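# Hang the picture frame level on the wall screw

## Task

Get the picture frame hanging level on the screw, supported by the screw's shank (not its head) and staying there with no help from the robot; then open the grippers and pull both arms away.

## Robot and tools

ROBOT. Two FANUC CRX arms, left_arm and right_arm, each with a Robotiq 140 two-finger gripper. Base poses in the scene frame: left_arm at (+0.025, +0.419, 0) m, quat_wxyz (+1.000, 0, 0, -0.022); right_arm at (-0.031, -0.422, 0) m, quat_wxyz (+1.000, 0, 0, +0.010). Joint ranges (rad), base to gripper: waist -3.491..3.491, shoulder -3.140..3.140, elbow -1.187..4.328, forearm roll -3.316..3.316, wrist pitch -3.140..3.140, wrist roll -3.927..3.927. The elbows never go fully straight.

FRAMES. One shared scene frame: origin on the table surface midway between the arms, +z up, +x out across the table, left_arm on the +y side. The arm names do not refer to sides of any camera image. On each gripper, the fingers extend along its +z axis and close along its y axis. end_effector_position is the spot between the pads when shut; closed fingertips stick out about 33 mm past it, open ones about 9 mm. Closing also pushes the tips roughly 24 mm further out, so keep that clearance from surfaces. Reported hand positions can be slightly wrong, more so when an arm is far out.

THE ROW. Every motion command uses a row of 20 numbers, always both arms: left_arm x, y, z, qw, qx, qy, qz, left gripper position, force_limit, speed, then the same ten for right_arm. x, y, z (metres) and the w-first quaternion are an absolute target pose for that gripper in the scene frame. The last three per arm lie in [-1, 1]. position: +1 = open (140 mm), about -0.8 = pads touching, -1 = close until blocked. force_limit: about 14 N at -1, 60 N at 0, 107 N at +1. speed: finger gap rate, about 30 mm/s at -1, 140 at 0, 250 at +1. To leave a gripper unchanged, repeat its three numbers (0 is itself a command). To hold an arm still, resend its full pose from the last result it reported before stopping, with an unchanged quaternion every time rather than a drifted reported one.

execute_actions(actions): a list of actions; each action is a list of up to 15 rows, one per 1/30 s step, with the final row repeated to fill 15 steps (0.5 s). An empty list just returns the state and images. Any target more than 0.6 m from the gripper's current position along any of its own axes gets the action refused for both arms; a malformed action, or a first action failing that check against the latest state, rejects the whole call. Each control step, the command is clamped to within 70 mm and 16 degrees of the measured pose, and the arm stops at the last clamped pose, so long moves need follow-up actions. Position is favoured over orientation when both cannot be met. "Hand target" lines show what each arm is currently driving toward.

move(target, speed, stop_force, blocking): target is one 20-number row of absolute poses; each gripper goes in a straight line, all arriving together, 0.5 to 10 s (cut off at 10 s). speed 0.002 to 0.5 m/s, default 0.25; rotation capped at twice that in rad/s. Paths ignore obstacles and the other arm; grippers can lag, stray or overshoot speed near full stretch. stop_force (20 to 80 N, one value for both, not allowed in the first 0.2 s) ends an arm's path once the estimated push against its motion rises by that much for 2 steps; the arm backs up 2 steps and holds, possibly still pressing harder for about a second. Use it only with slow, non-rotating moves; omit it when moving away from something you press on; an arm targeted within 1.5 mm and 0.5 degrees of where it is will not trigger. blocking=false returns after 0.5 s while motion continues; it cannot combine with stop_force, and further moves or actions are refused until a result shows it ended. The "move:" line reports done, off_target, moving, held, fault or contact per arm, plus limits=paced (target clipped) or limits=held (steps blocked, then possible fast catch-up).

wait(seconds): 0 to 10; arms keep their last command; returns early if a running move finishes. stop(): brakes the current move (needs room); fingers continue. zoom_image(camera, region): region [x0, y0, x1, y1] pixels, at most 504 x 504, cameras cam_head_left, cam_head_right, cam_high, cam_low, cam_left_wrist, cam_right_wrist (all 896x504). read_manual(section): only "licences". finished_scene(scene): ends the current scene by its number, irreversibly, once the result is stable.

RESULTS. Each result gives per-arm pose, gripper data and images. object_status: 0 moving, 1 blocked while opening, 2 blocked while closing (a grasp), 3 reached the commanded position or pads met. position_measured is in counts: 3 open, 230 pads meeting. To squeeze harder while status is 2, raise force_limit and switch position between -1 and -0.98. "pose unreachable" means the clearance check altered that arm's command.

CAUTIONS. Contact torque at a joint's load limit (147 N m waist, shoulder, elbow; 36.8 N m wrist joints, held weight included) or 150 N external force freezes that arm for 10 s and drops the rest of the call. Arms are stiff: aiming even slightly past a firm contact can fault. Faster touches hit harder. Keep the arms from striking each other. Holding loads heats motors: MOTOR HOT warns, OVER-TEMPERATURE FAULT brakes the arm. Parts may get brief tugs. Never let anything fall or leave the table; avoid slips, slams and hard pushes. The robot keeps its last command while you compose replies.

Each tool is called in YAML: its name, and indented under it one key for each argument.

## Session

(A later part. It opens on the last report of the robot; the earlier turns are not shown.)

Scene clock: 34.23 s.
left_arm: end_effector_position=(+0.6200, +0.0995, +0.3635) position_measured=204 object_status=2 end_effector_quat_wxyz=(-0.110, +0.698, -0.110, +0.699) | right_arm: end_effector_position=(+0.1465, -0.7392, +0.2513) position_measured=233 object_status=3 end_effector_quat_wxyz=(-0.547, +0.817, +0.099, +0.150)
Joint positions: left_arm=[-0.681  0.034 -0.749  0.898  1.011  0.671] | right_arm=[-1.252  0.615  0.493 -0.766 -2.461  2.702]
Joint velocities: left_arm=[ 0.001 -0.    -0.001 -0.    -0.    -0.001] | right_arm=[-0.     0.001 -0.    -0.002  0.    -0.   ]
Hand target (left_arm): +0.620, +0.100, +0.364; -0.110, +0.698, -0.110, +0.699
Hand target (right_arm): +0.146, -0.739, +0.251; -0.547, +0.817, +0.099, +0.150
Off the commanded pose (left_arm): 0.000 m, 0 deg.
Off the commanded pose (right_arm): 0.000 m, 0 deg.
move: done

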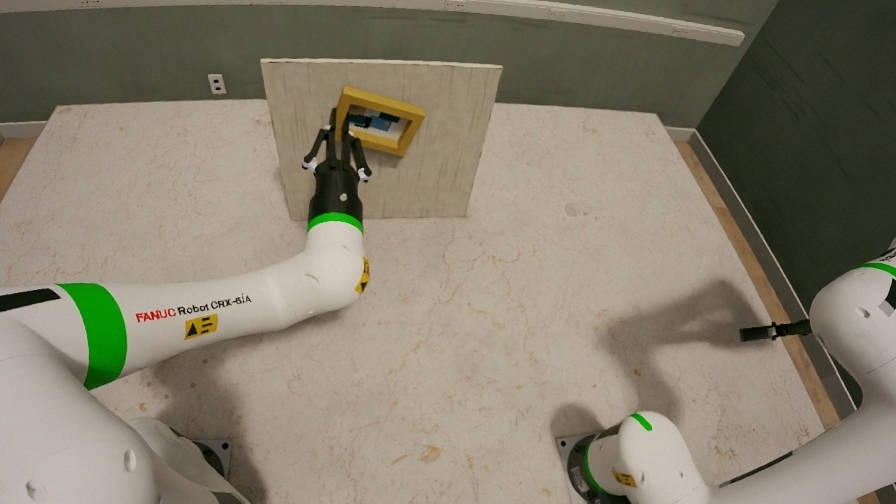

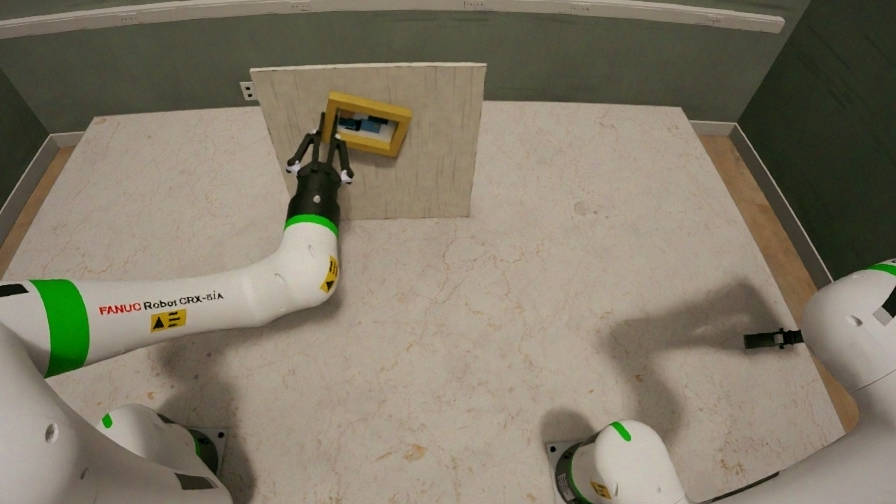

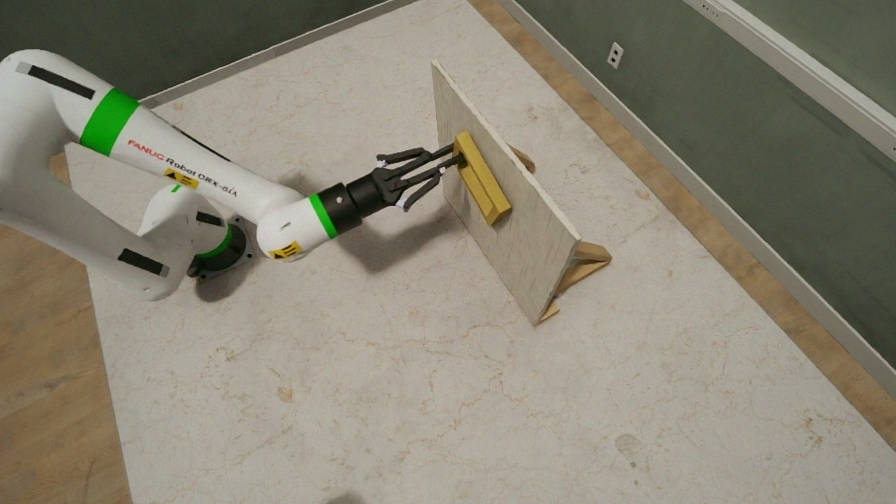

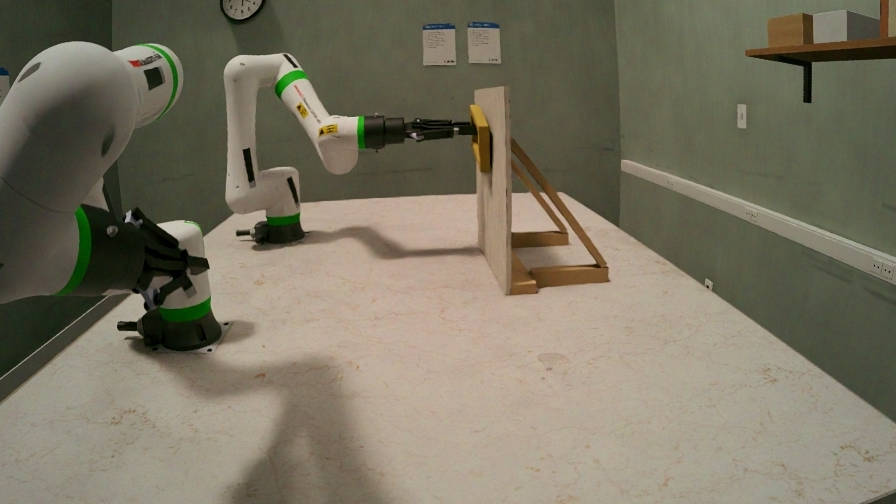

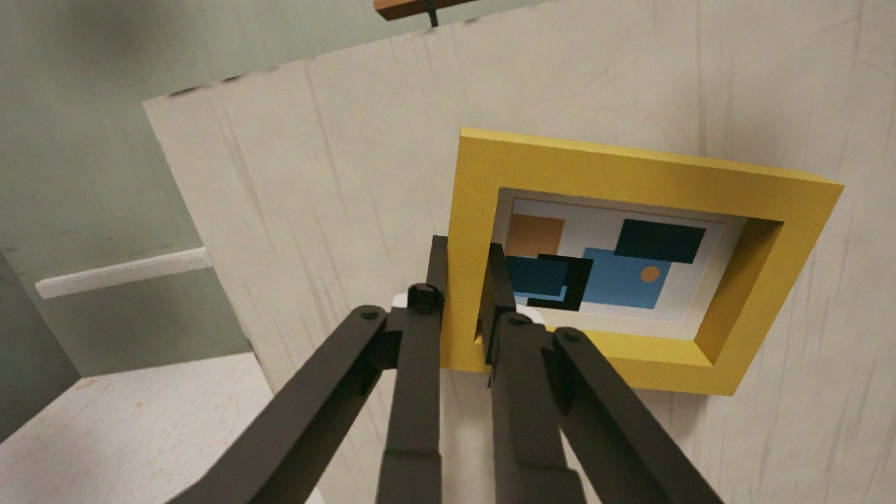

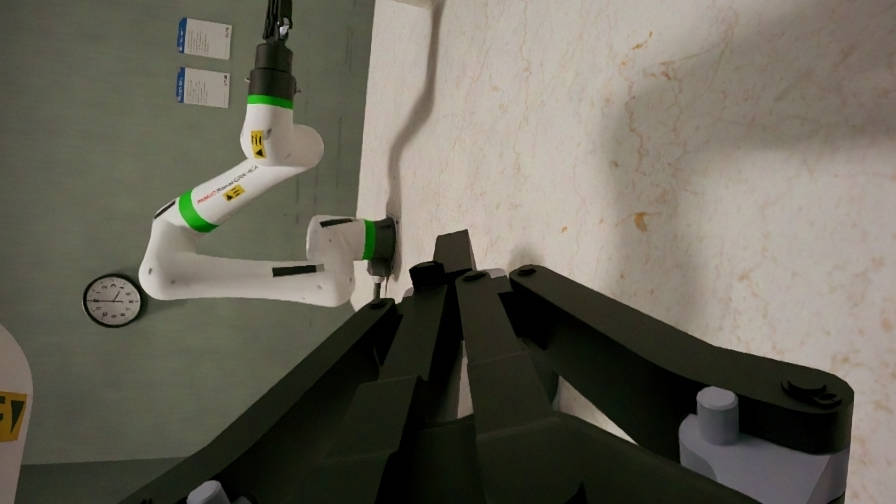

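move:
  target: [0.621,0.093,0.336,0,0.707,0,0.707,-1,0,-1,0.1465,-0.7392,0.2513,-0.547,0.817,0.099,0.15,-1,0,0]
  speed: 0.06

move:
  target: [0.621,0.093,0.328,0,0.707,0,0.707,-1,0,-1,0.1465,-0.7392,0.2513,-0.547,0.817,0.099,0.15,-1,0,0]
  speed: 0.008
  stop_force: 20

move:
  target: [0.621,0.093,0.329,0,0.707,0,0.707,-0.2,0,-1,0.1465,-0.7392,0.2513,-0.547,0.817,0.099,0.15,-1,0,0]

move:
  target: [0.5,0.093,0.329,0,0.707,0,0.707,-0.2,0,-1,0.1465,-0.7392,0.2513,-0.547,0.817,0.099,0.15,-1,0,0]
  speed: 0.1

Scene clock: 40.80 s.
left_arm: end_effector_position=(+0.6210, +0.0930, +0.3360) position_measured=204 object_status=2 end_effector_quat_wxyz=(-0.000, +0.707, -0.000, +0.707) | right_arm: end_effector_position=(+0.1465, -0.7392, +0.2513) position_measured=233 object_status=3 end_effector_quat_wxyz=(-0.547, +0.817, +0.099, +0.150)
Joint positions: left_arm=[-0.685  0.091 -0.758  0.871  1.056  1.041] | right_arm=[-1.252  0.615  0.493 -0.766 -2.461  2.702]
Joint velocities: left_arm=[-0.     0.     0.002 -0.001  0.     0.003] | right_arm=[-0. -0. -0. -0. -0. -0.]
Hand target (left_arm): +0.621, +0.093, +0.336; -0.000, +0.707, +0.000, +0.707
Hand target (right_arm): +0.146, -0.739, +0.251; -0.547, +0.817, +0.099, +0.150
Off the commanded pose (left_arm): 0.000 m, 0 deg.
Off the commanded pose (right_arm): 0.000 m, 0 deg.
move: done

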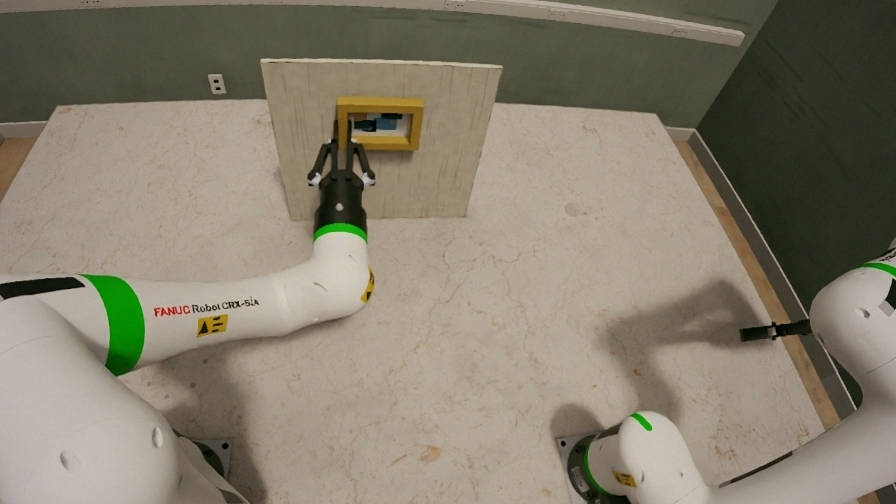

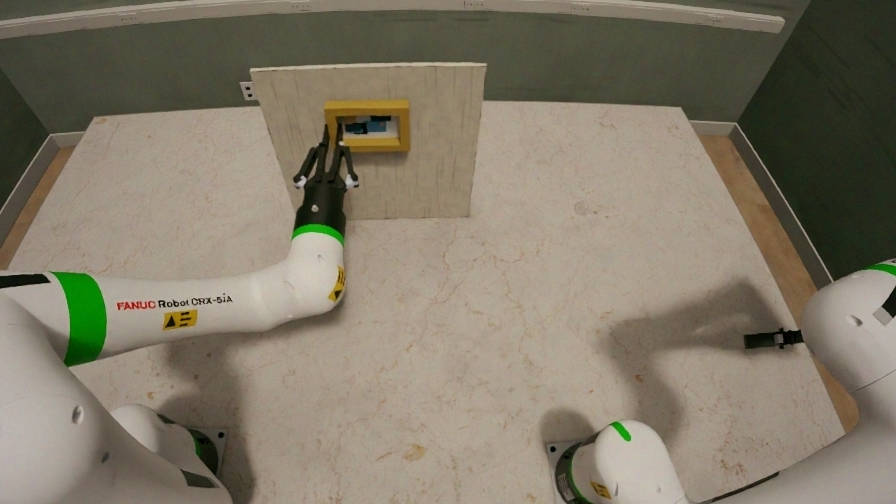

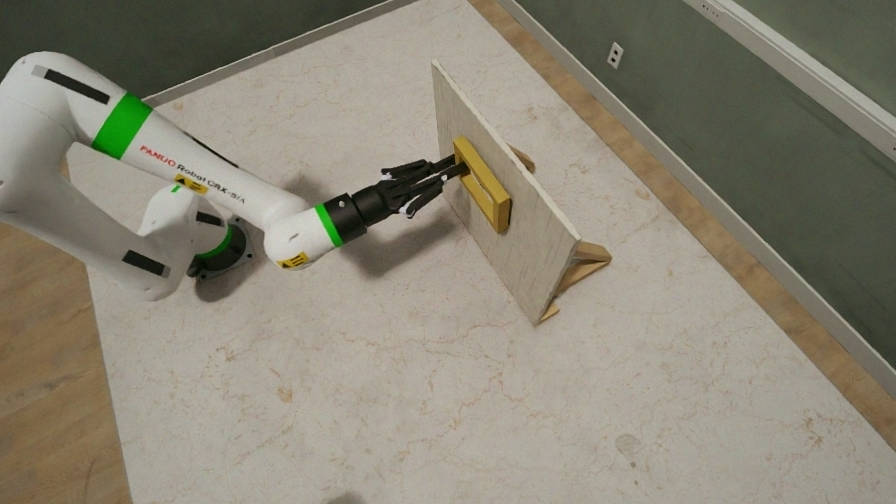

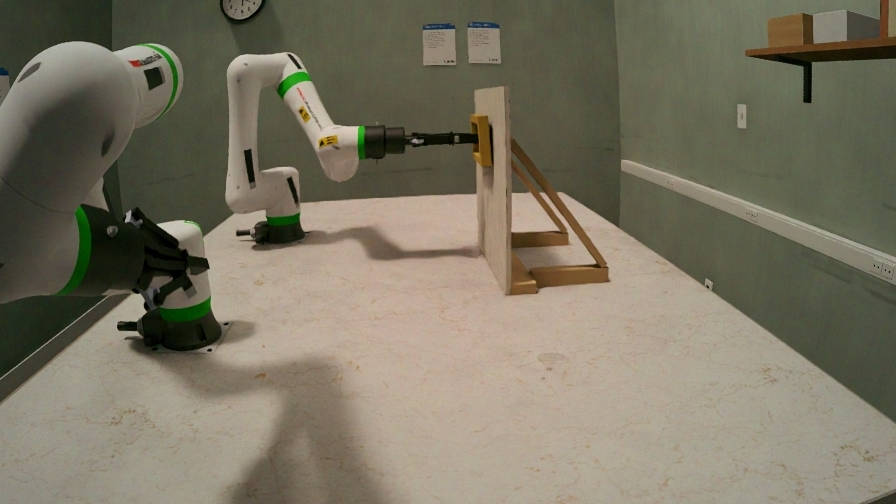

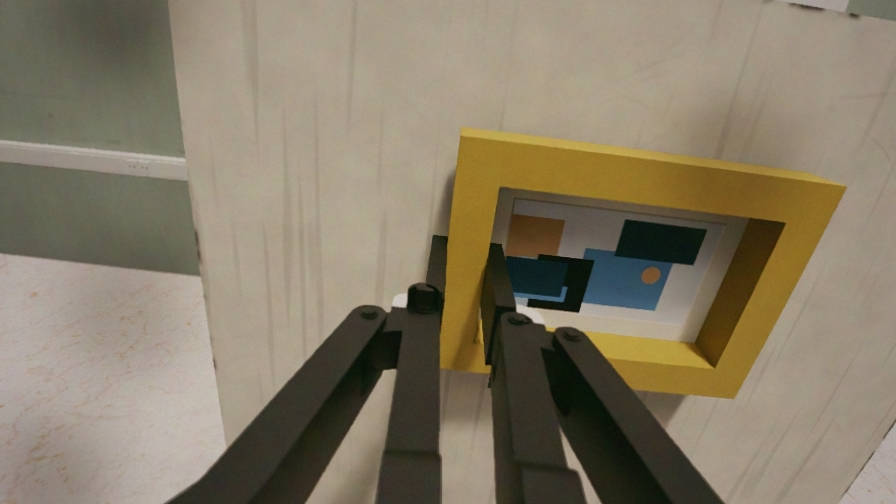

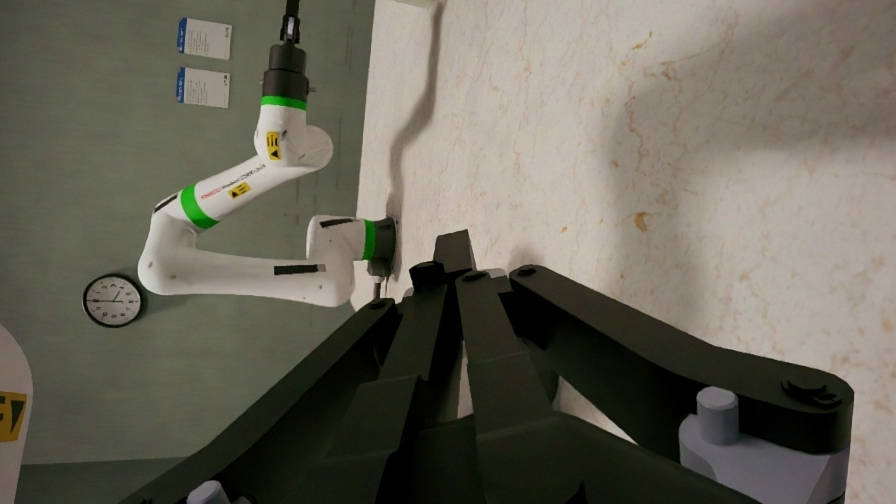

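Scene clock: 42.03 s.
left_arm: end_effector_position=(+0.6210, +0.0930, +0.3280) position_measured=204 object_status=2 end_effector_quat_wxyz=(-0.000, +0.707, +0.000, +0.707) | right_arm: end_effector_position=(+0.1465, -0.7392, +0.2513) position_measured=233 object_status=3 end_effector_quat_wxyz=(-0.547, +0.817, +0.099, +0.150)
Joint positions: left_arm=[-0.682  0.105 -0.764  0.86   1.067  1.06 ] | right_arm=[-1.252  0.615  0.493 -0.766 -2.461  2.702]
Joint velocities: left_arm=[-0.     0.    -0.    -0.    -0.     0.001] | right_arm=[ 0.     0.001 -0.001  0.002  0.    -0.   ]
Hand target (left_arm): +0.621, +0.093, +0.328; -0.000, +0.707, +0.000, +0.707
Hand target (right_arm): +0.146, -0.739, +0.251; -0.547, +0.817, +0.099, +0.150
Off the commanded pose (left_arm): 0.000 m, 0 deg.
Off the commanded pose (right_arm): 0.000 m, 0 deg.
move: done

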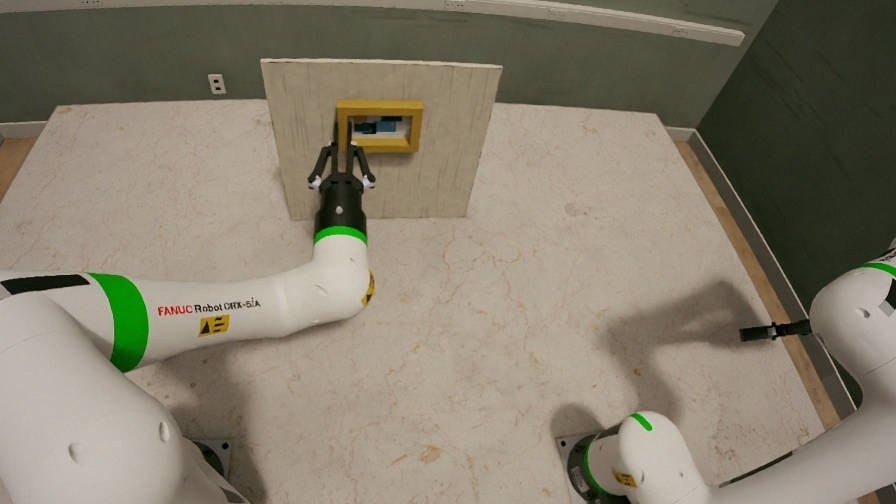

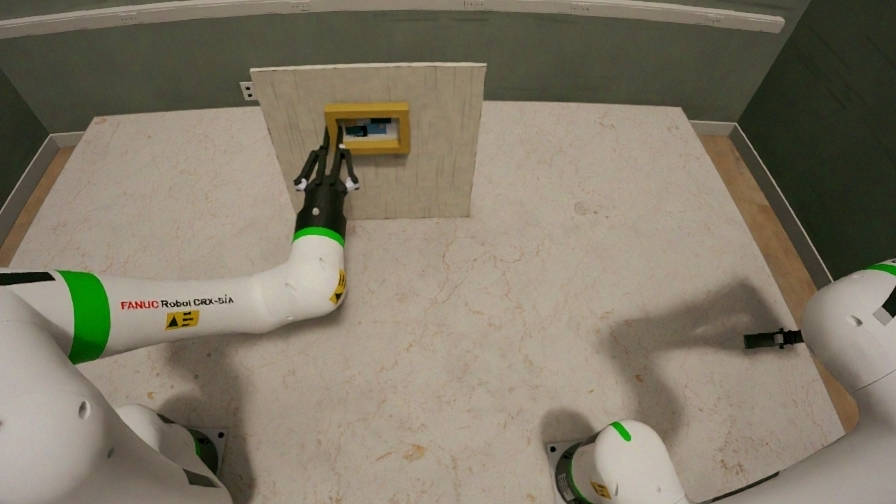

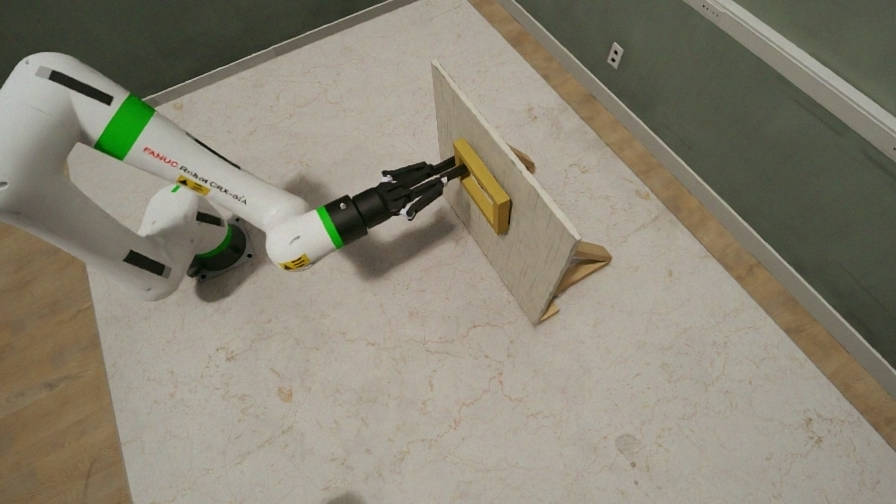

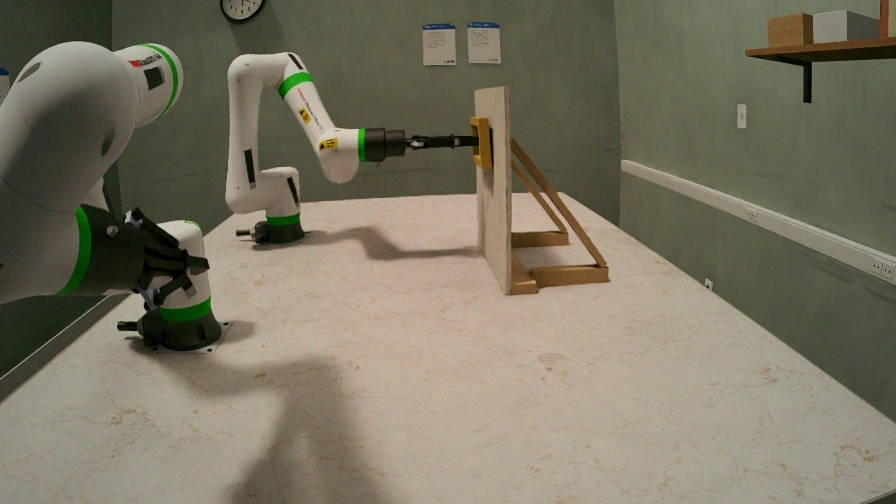

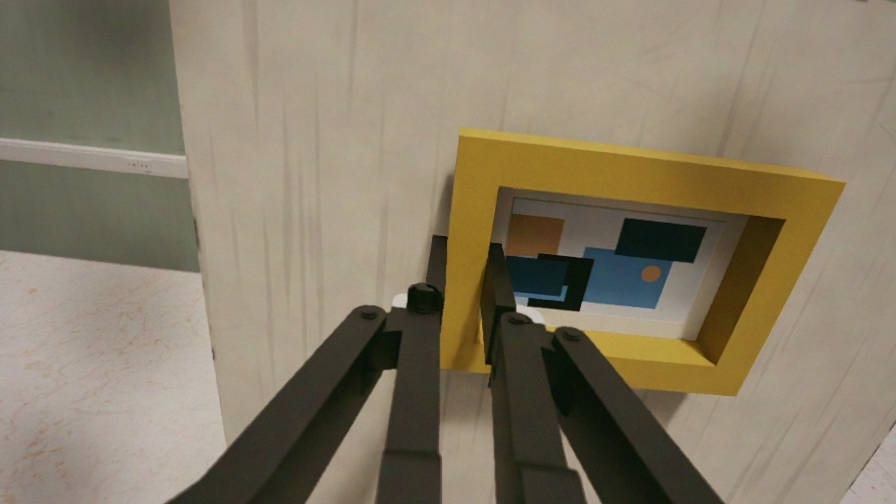

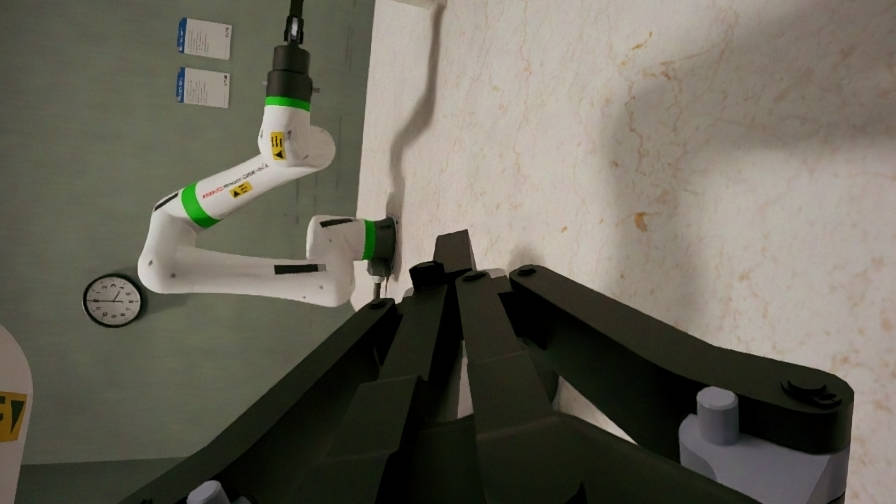

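Scene clock: 43.30 s.
left_arm: end_effector_position=(+0.6210, +0.0930, +0.3290) position_measured=154 object_status=3 end_effector_quat_wxyz=(+0.000, +0.707, -0.000, +0.707) | right_arm: end_effector_position=(+0.1465, -0.7392, +0.2513) position_measured=233 object_status=3 end_effector_quat_wxyz=(-0.547, +0.817, +0.099, +0.150)
Joint positions: left_arm=[-0.683  0.103 -0.764  0.861  1.065  1.057] | right_arm=[-1.252  0.615  0.493 -0.766 -2.461  2.702]
Joint velocities: left_arm=[-0.    -0.    -0.001 -0.    -0.    -0.   ] | right_arm=[ 0.    -0.002 -0.     0.001  0.001 -0.   ]
Hand target (left_arm): +0.621, +0.093, +0.329; +0.000, +0.707, -0.000, +0.707
Hand target (right_arm): +0.146, -0.739, +0.251; -0.547, +0.817, +0.099, +0.150
Off the commanded pose (left_arm): 0.000 m, 0 deg.
Off the commanded pose (right_arm): 0.000 m, 0 deg.
move: done

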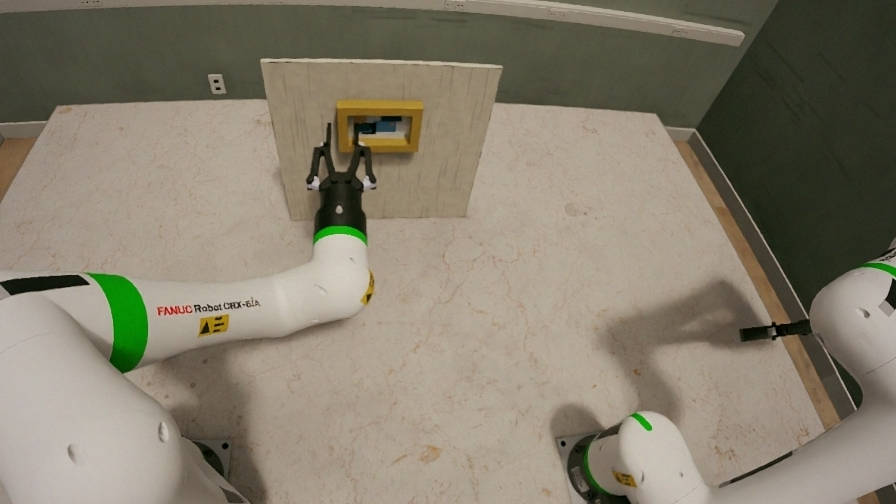

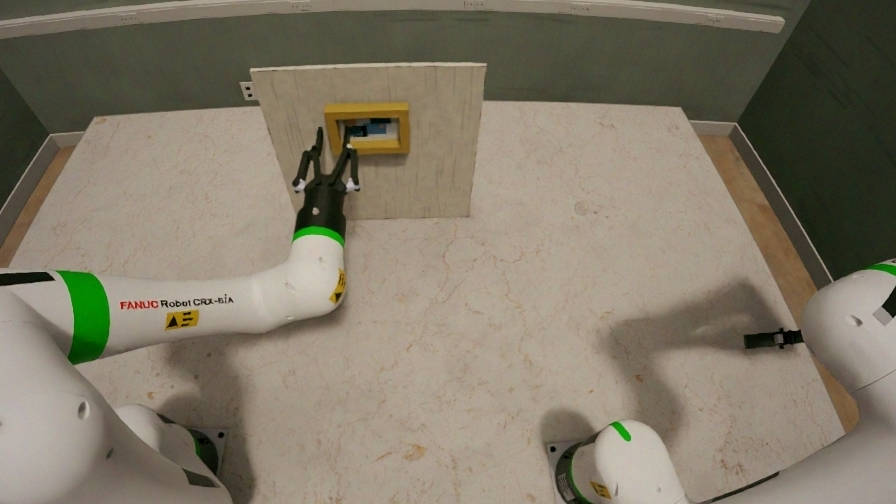

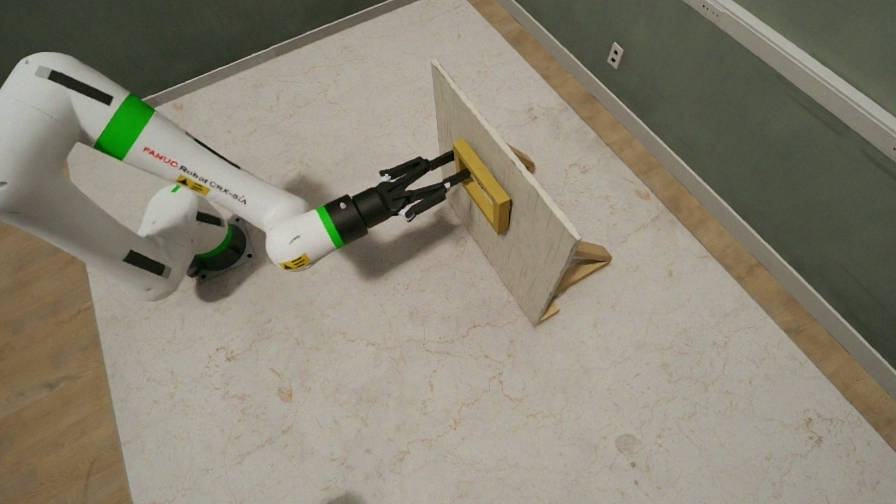

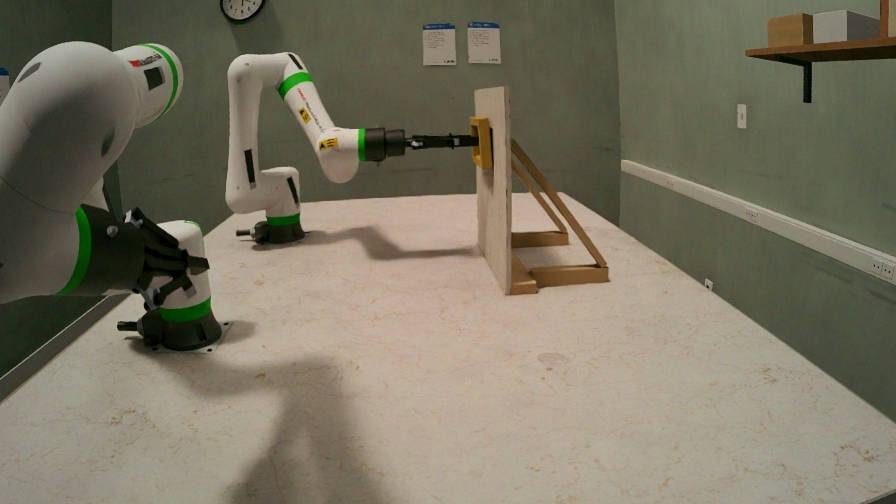

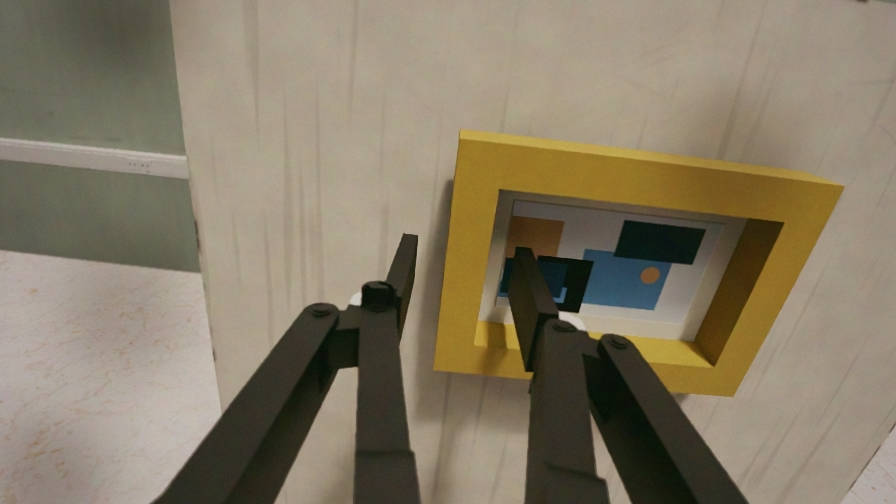

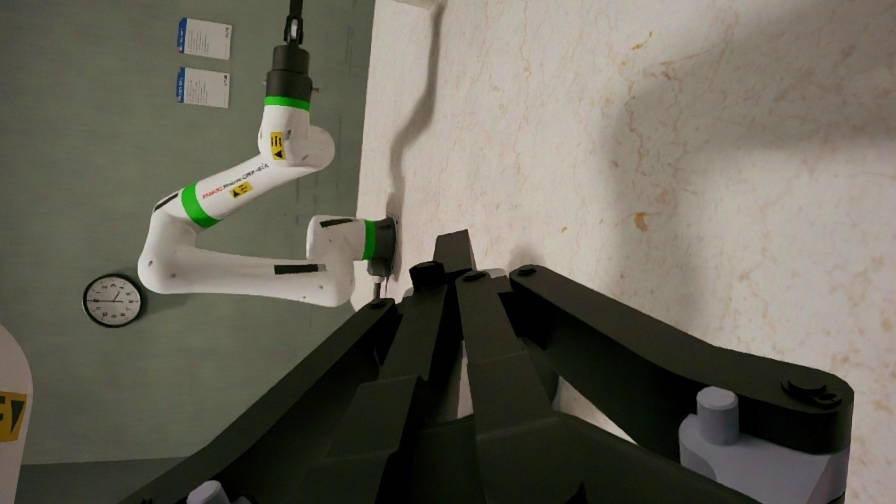

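Scene clock: 44.87 s.
left_arm: end_effector_position=(+0.4999, +0.0927, +0.3286) position_measured=154 object_status=3 end_effector_quat_wxyz=(-0.000, +0.707, -0.000, +0.707) | right_arm: end_effector_position=(+0.1465, -0.7392, +0.2513) position_measured=233 object_status=3 end_effector_quat_wxyz=(-0.547, +0.817, +0.099, +0.150)
Joint positions: left_arm=[-1.032 -0.037 -0.946  1.168  1.273  0.97 ] | right_arm=[-1.252  0.615  0.493 -0.766 -2.461  2.702]
Joint velocities: left_arm=[-0.004  0.    -0.     0.002  0.001  0.   ] | right_arm=[-0.001  0.     0.001  0.001  0.001 -0.   ]
Hand target (left_arm): +0.500, +0.093, +0.329; -0.000, +0.707, -0.000, +0.707
Hand target (right_arm): +0.146, -0.739, +0.251; -0.547, +0.817, +0.099, +0.150
Off the commanded pose (left_arm): 0.001 m, 0 deg.
Off the commanded pose (right_arm): 0.000 m, 0 deg.
move: done

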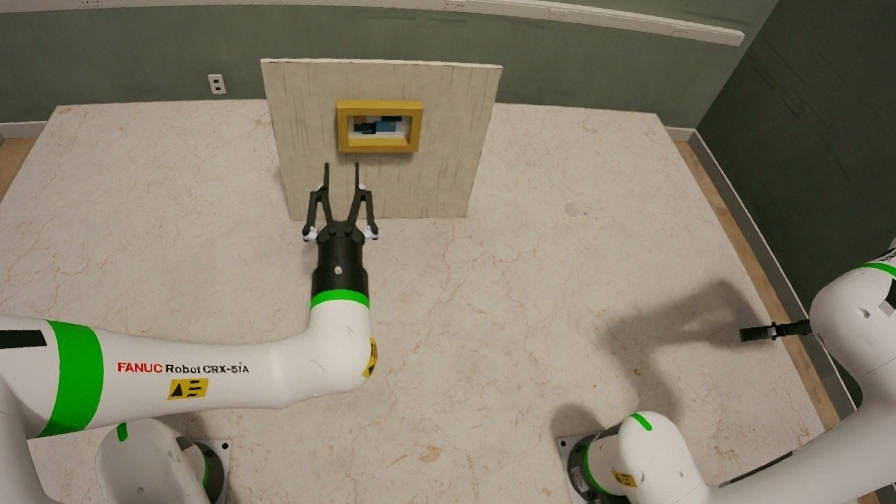

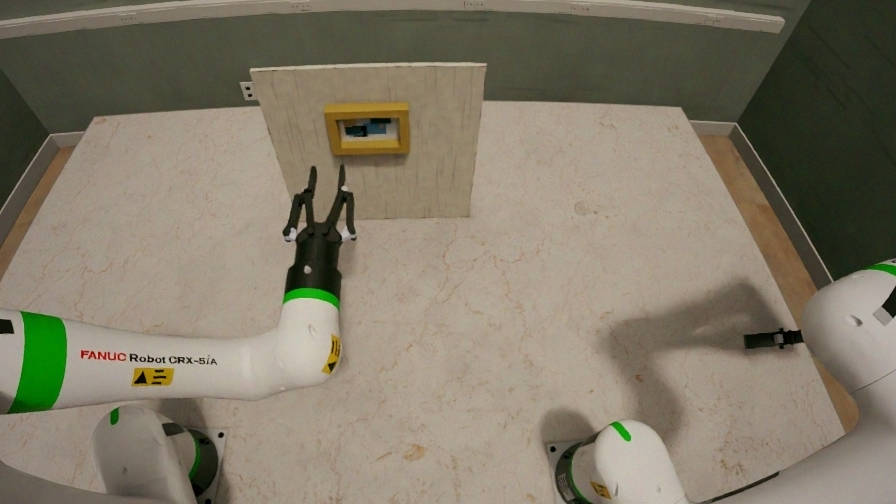

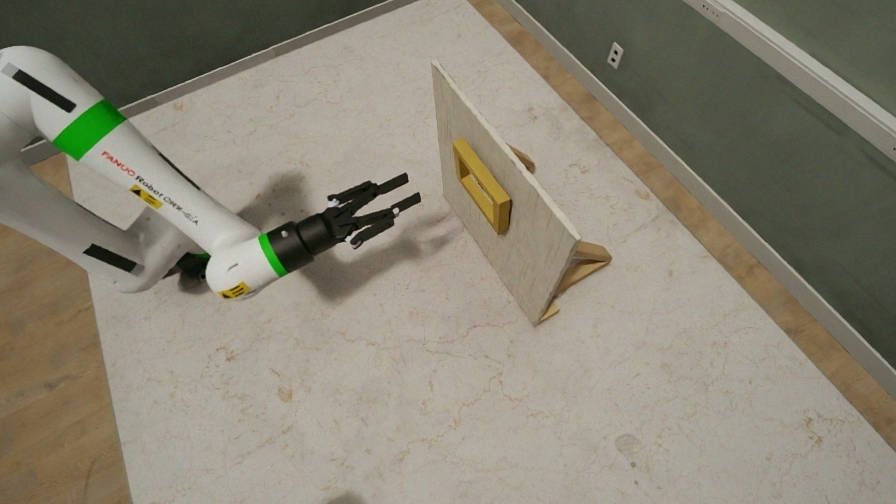

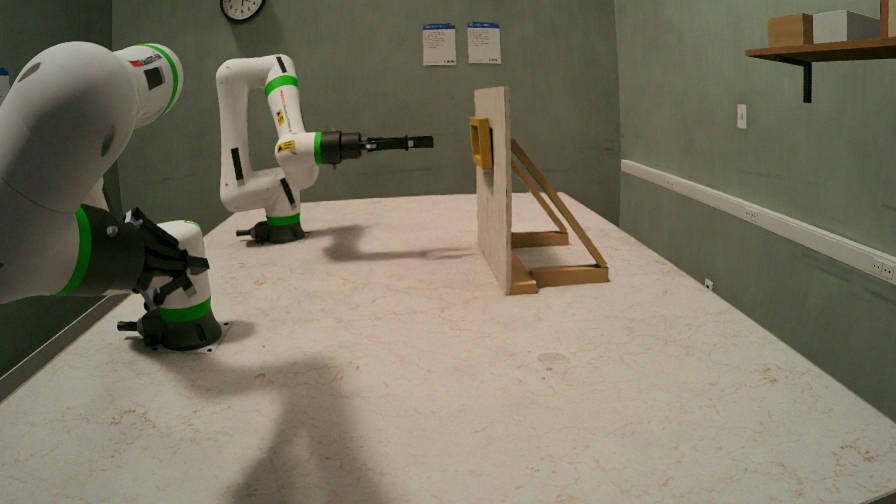

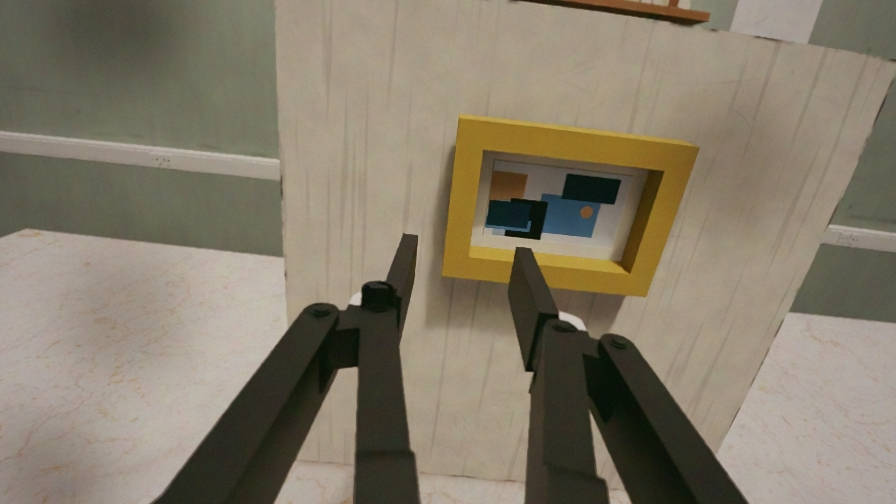

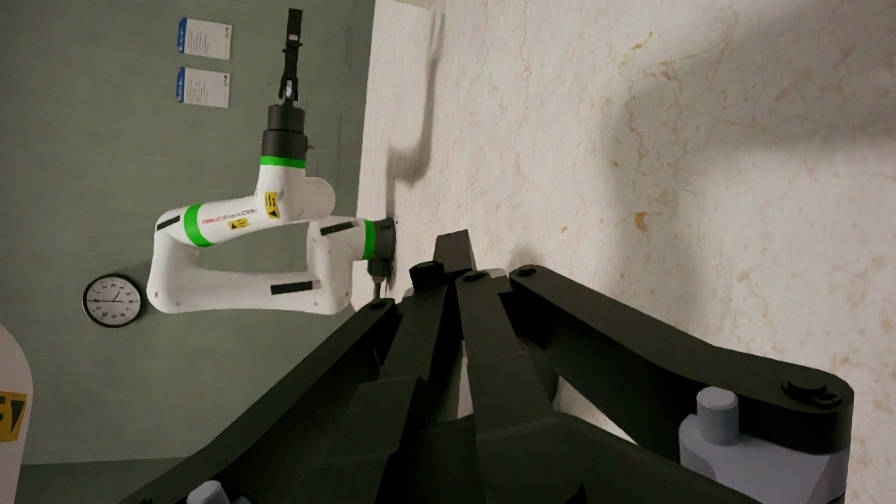

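finished_scene:
  scene: 1

The scene is finished: the task was done.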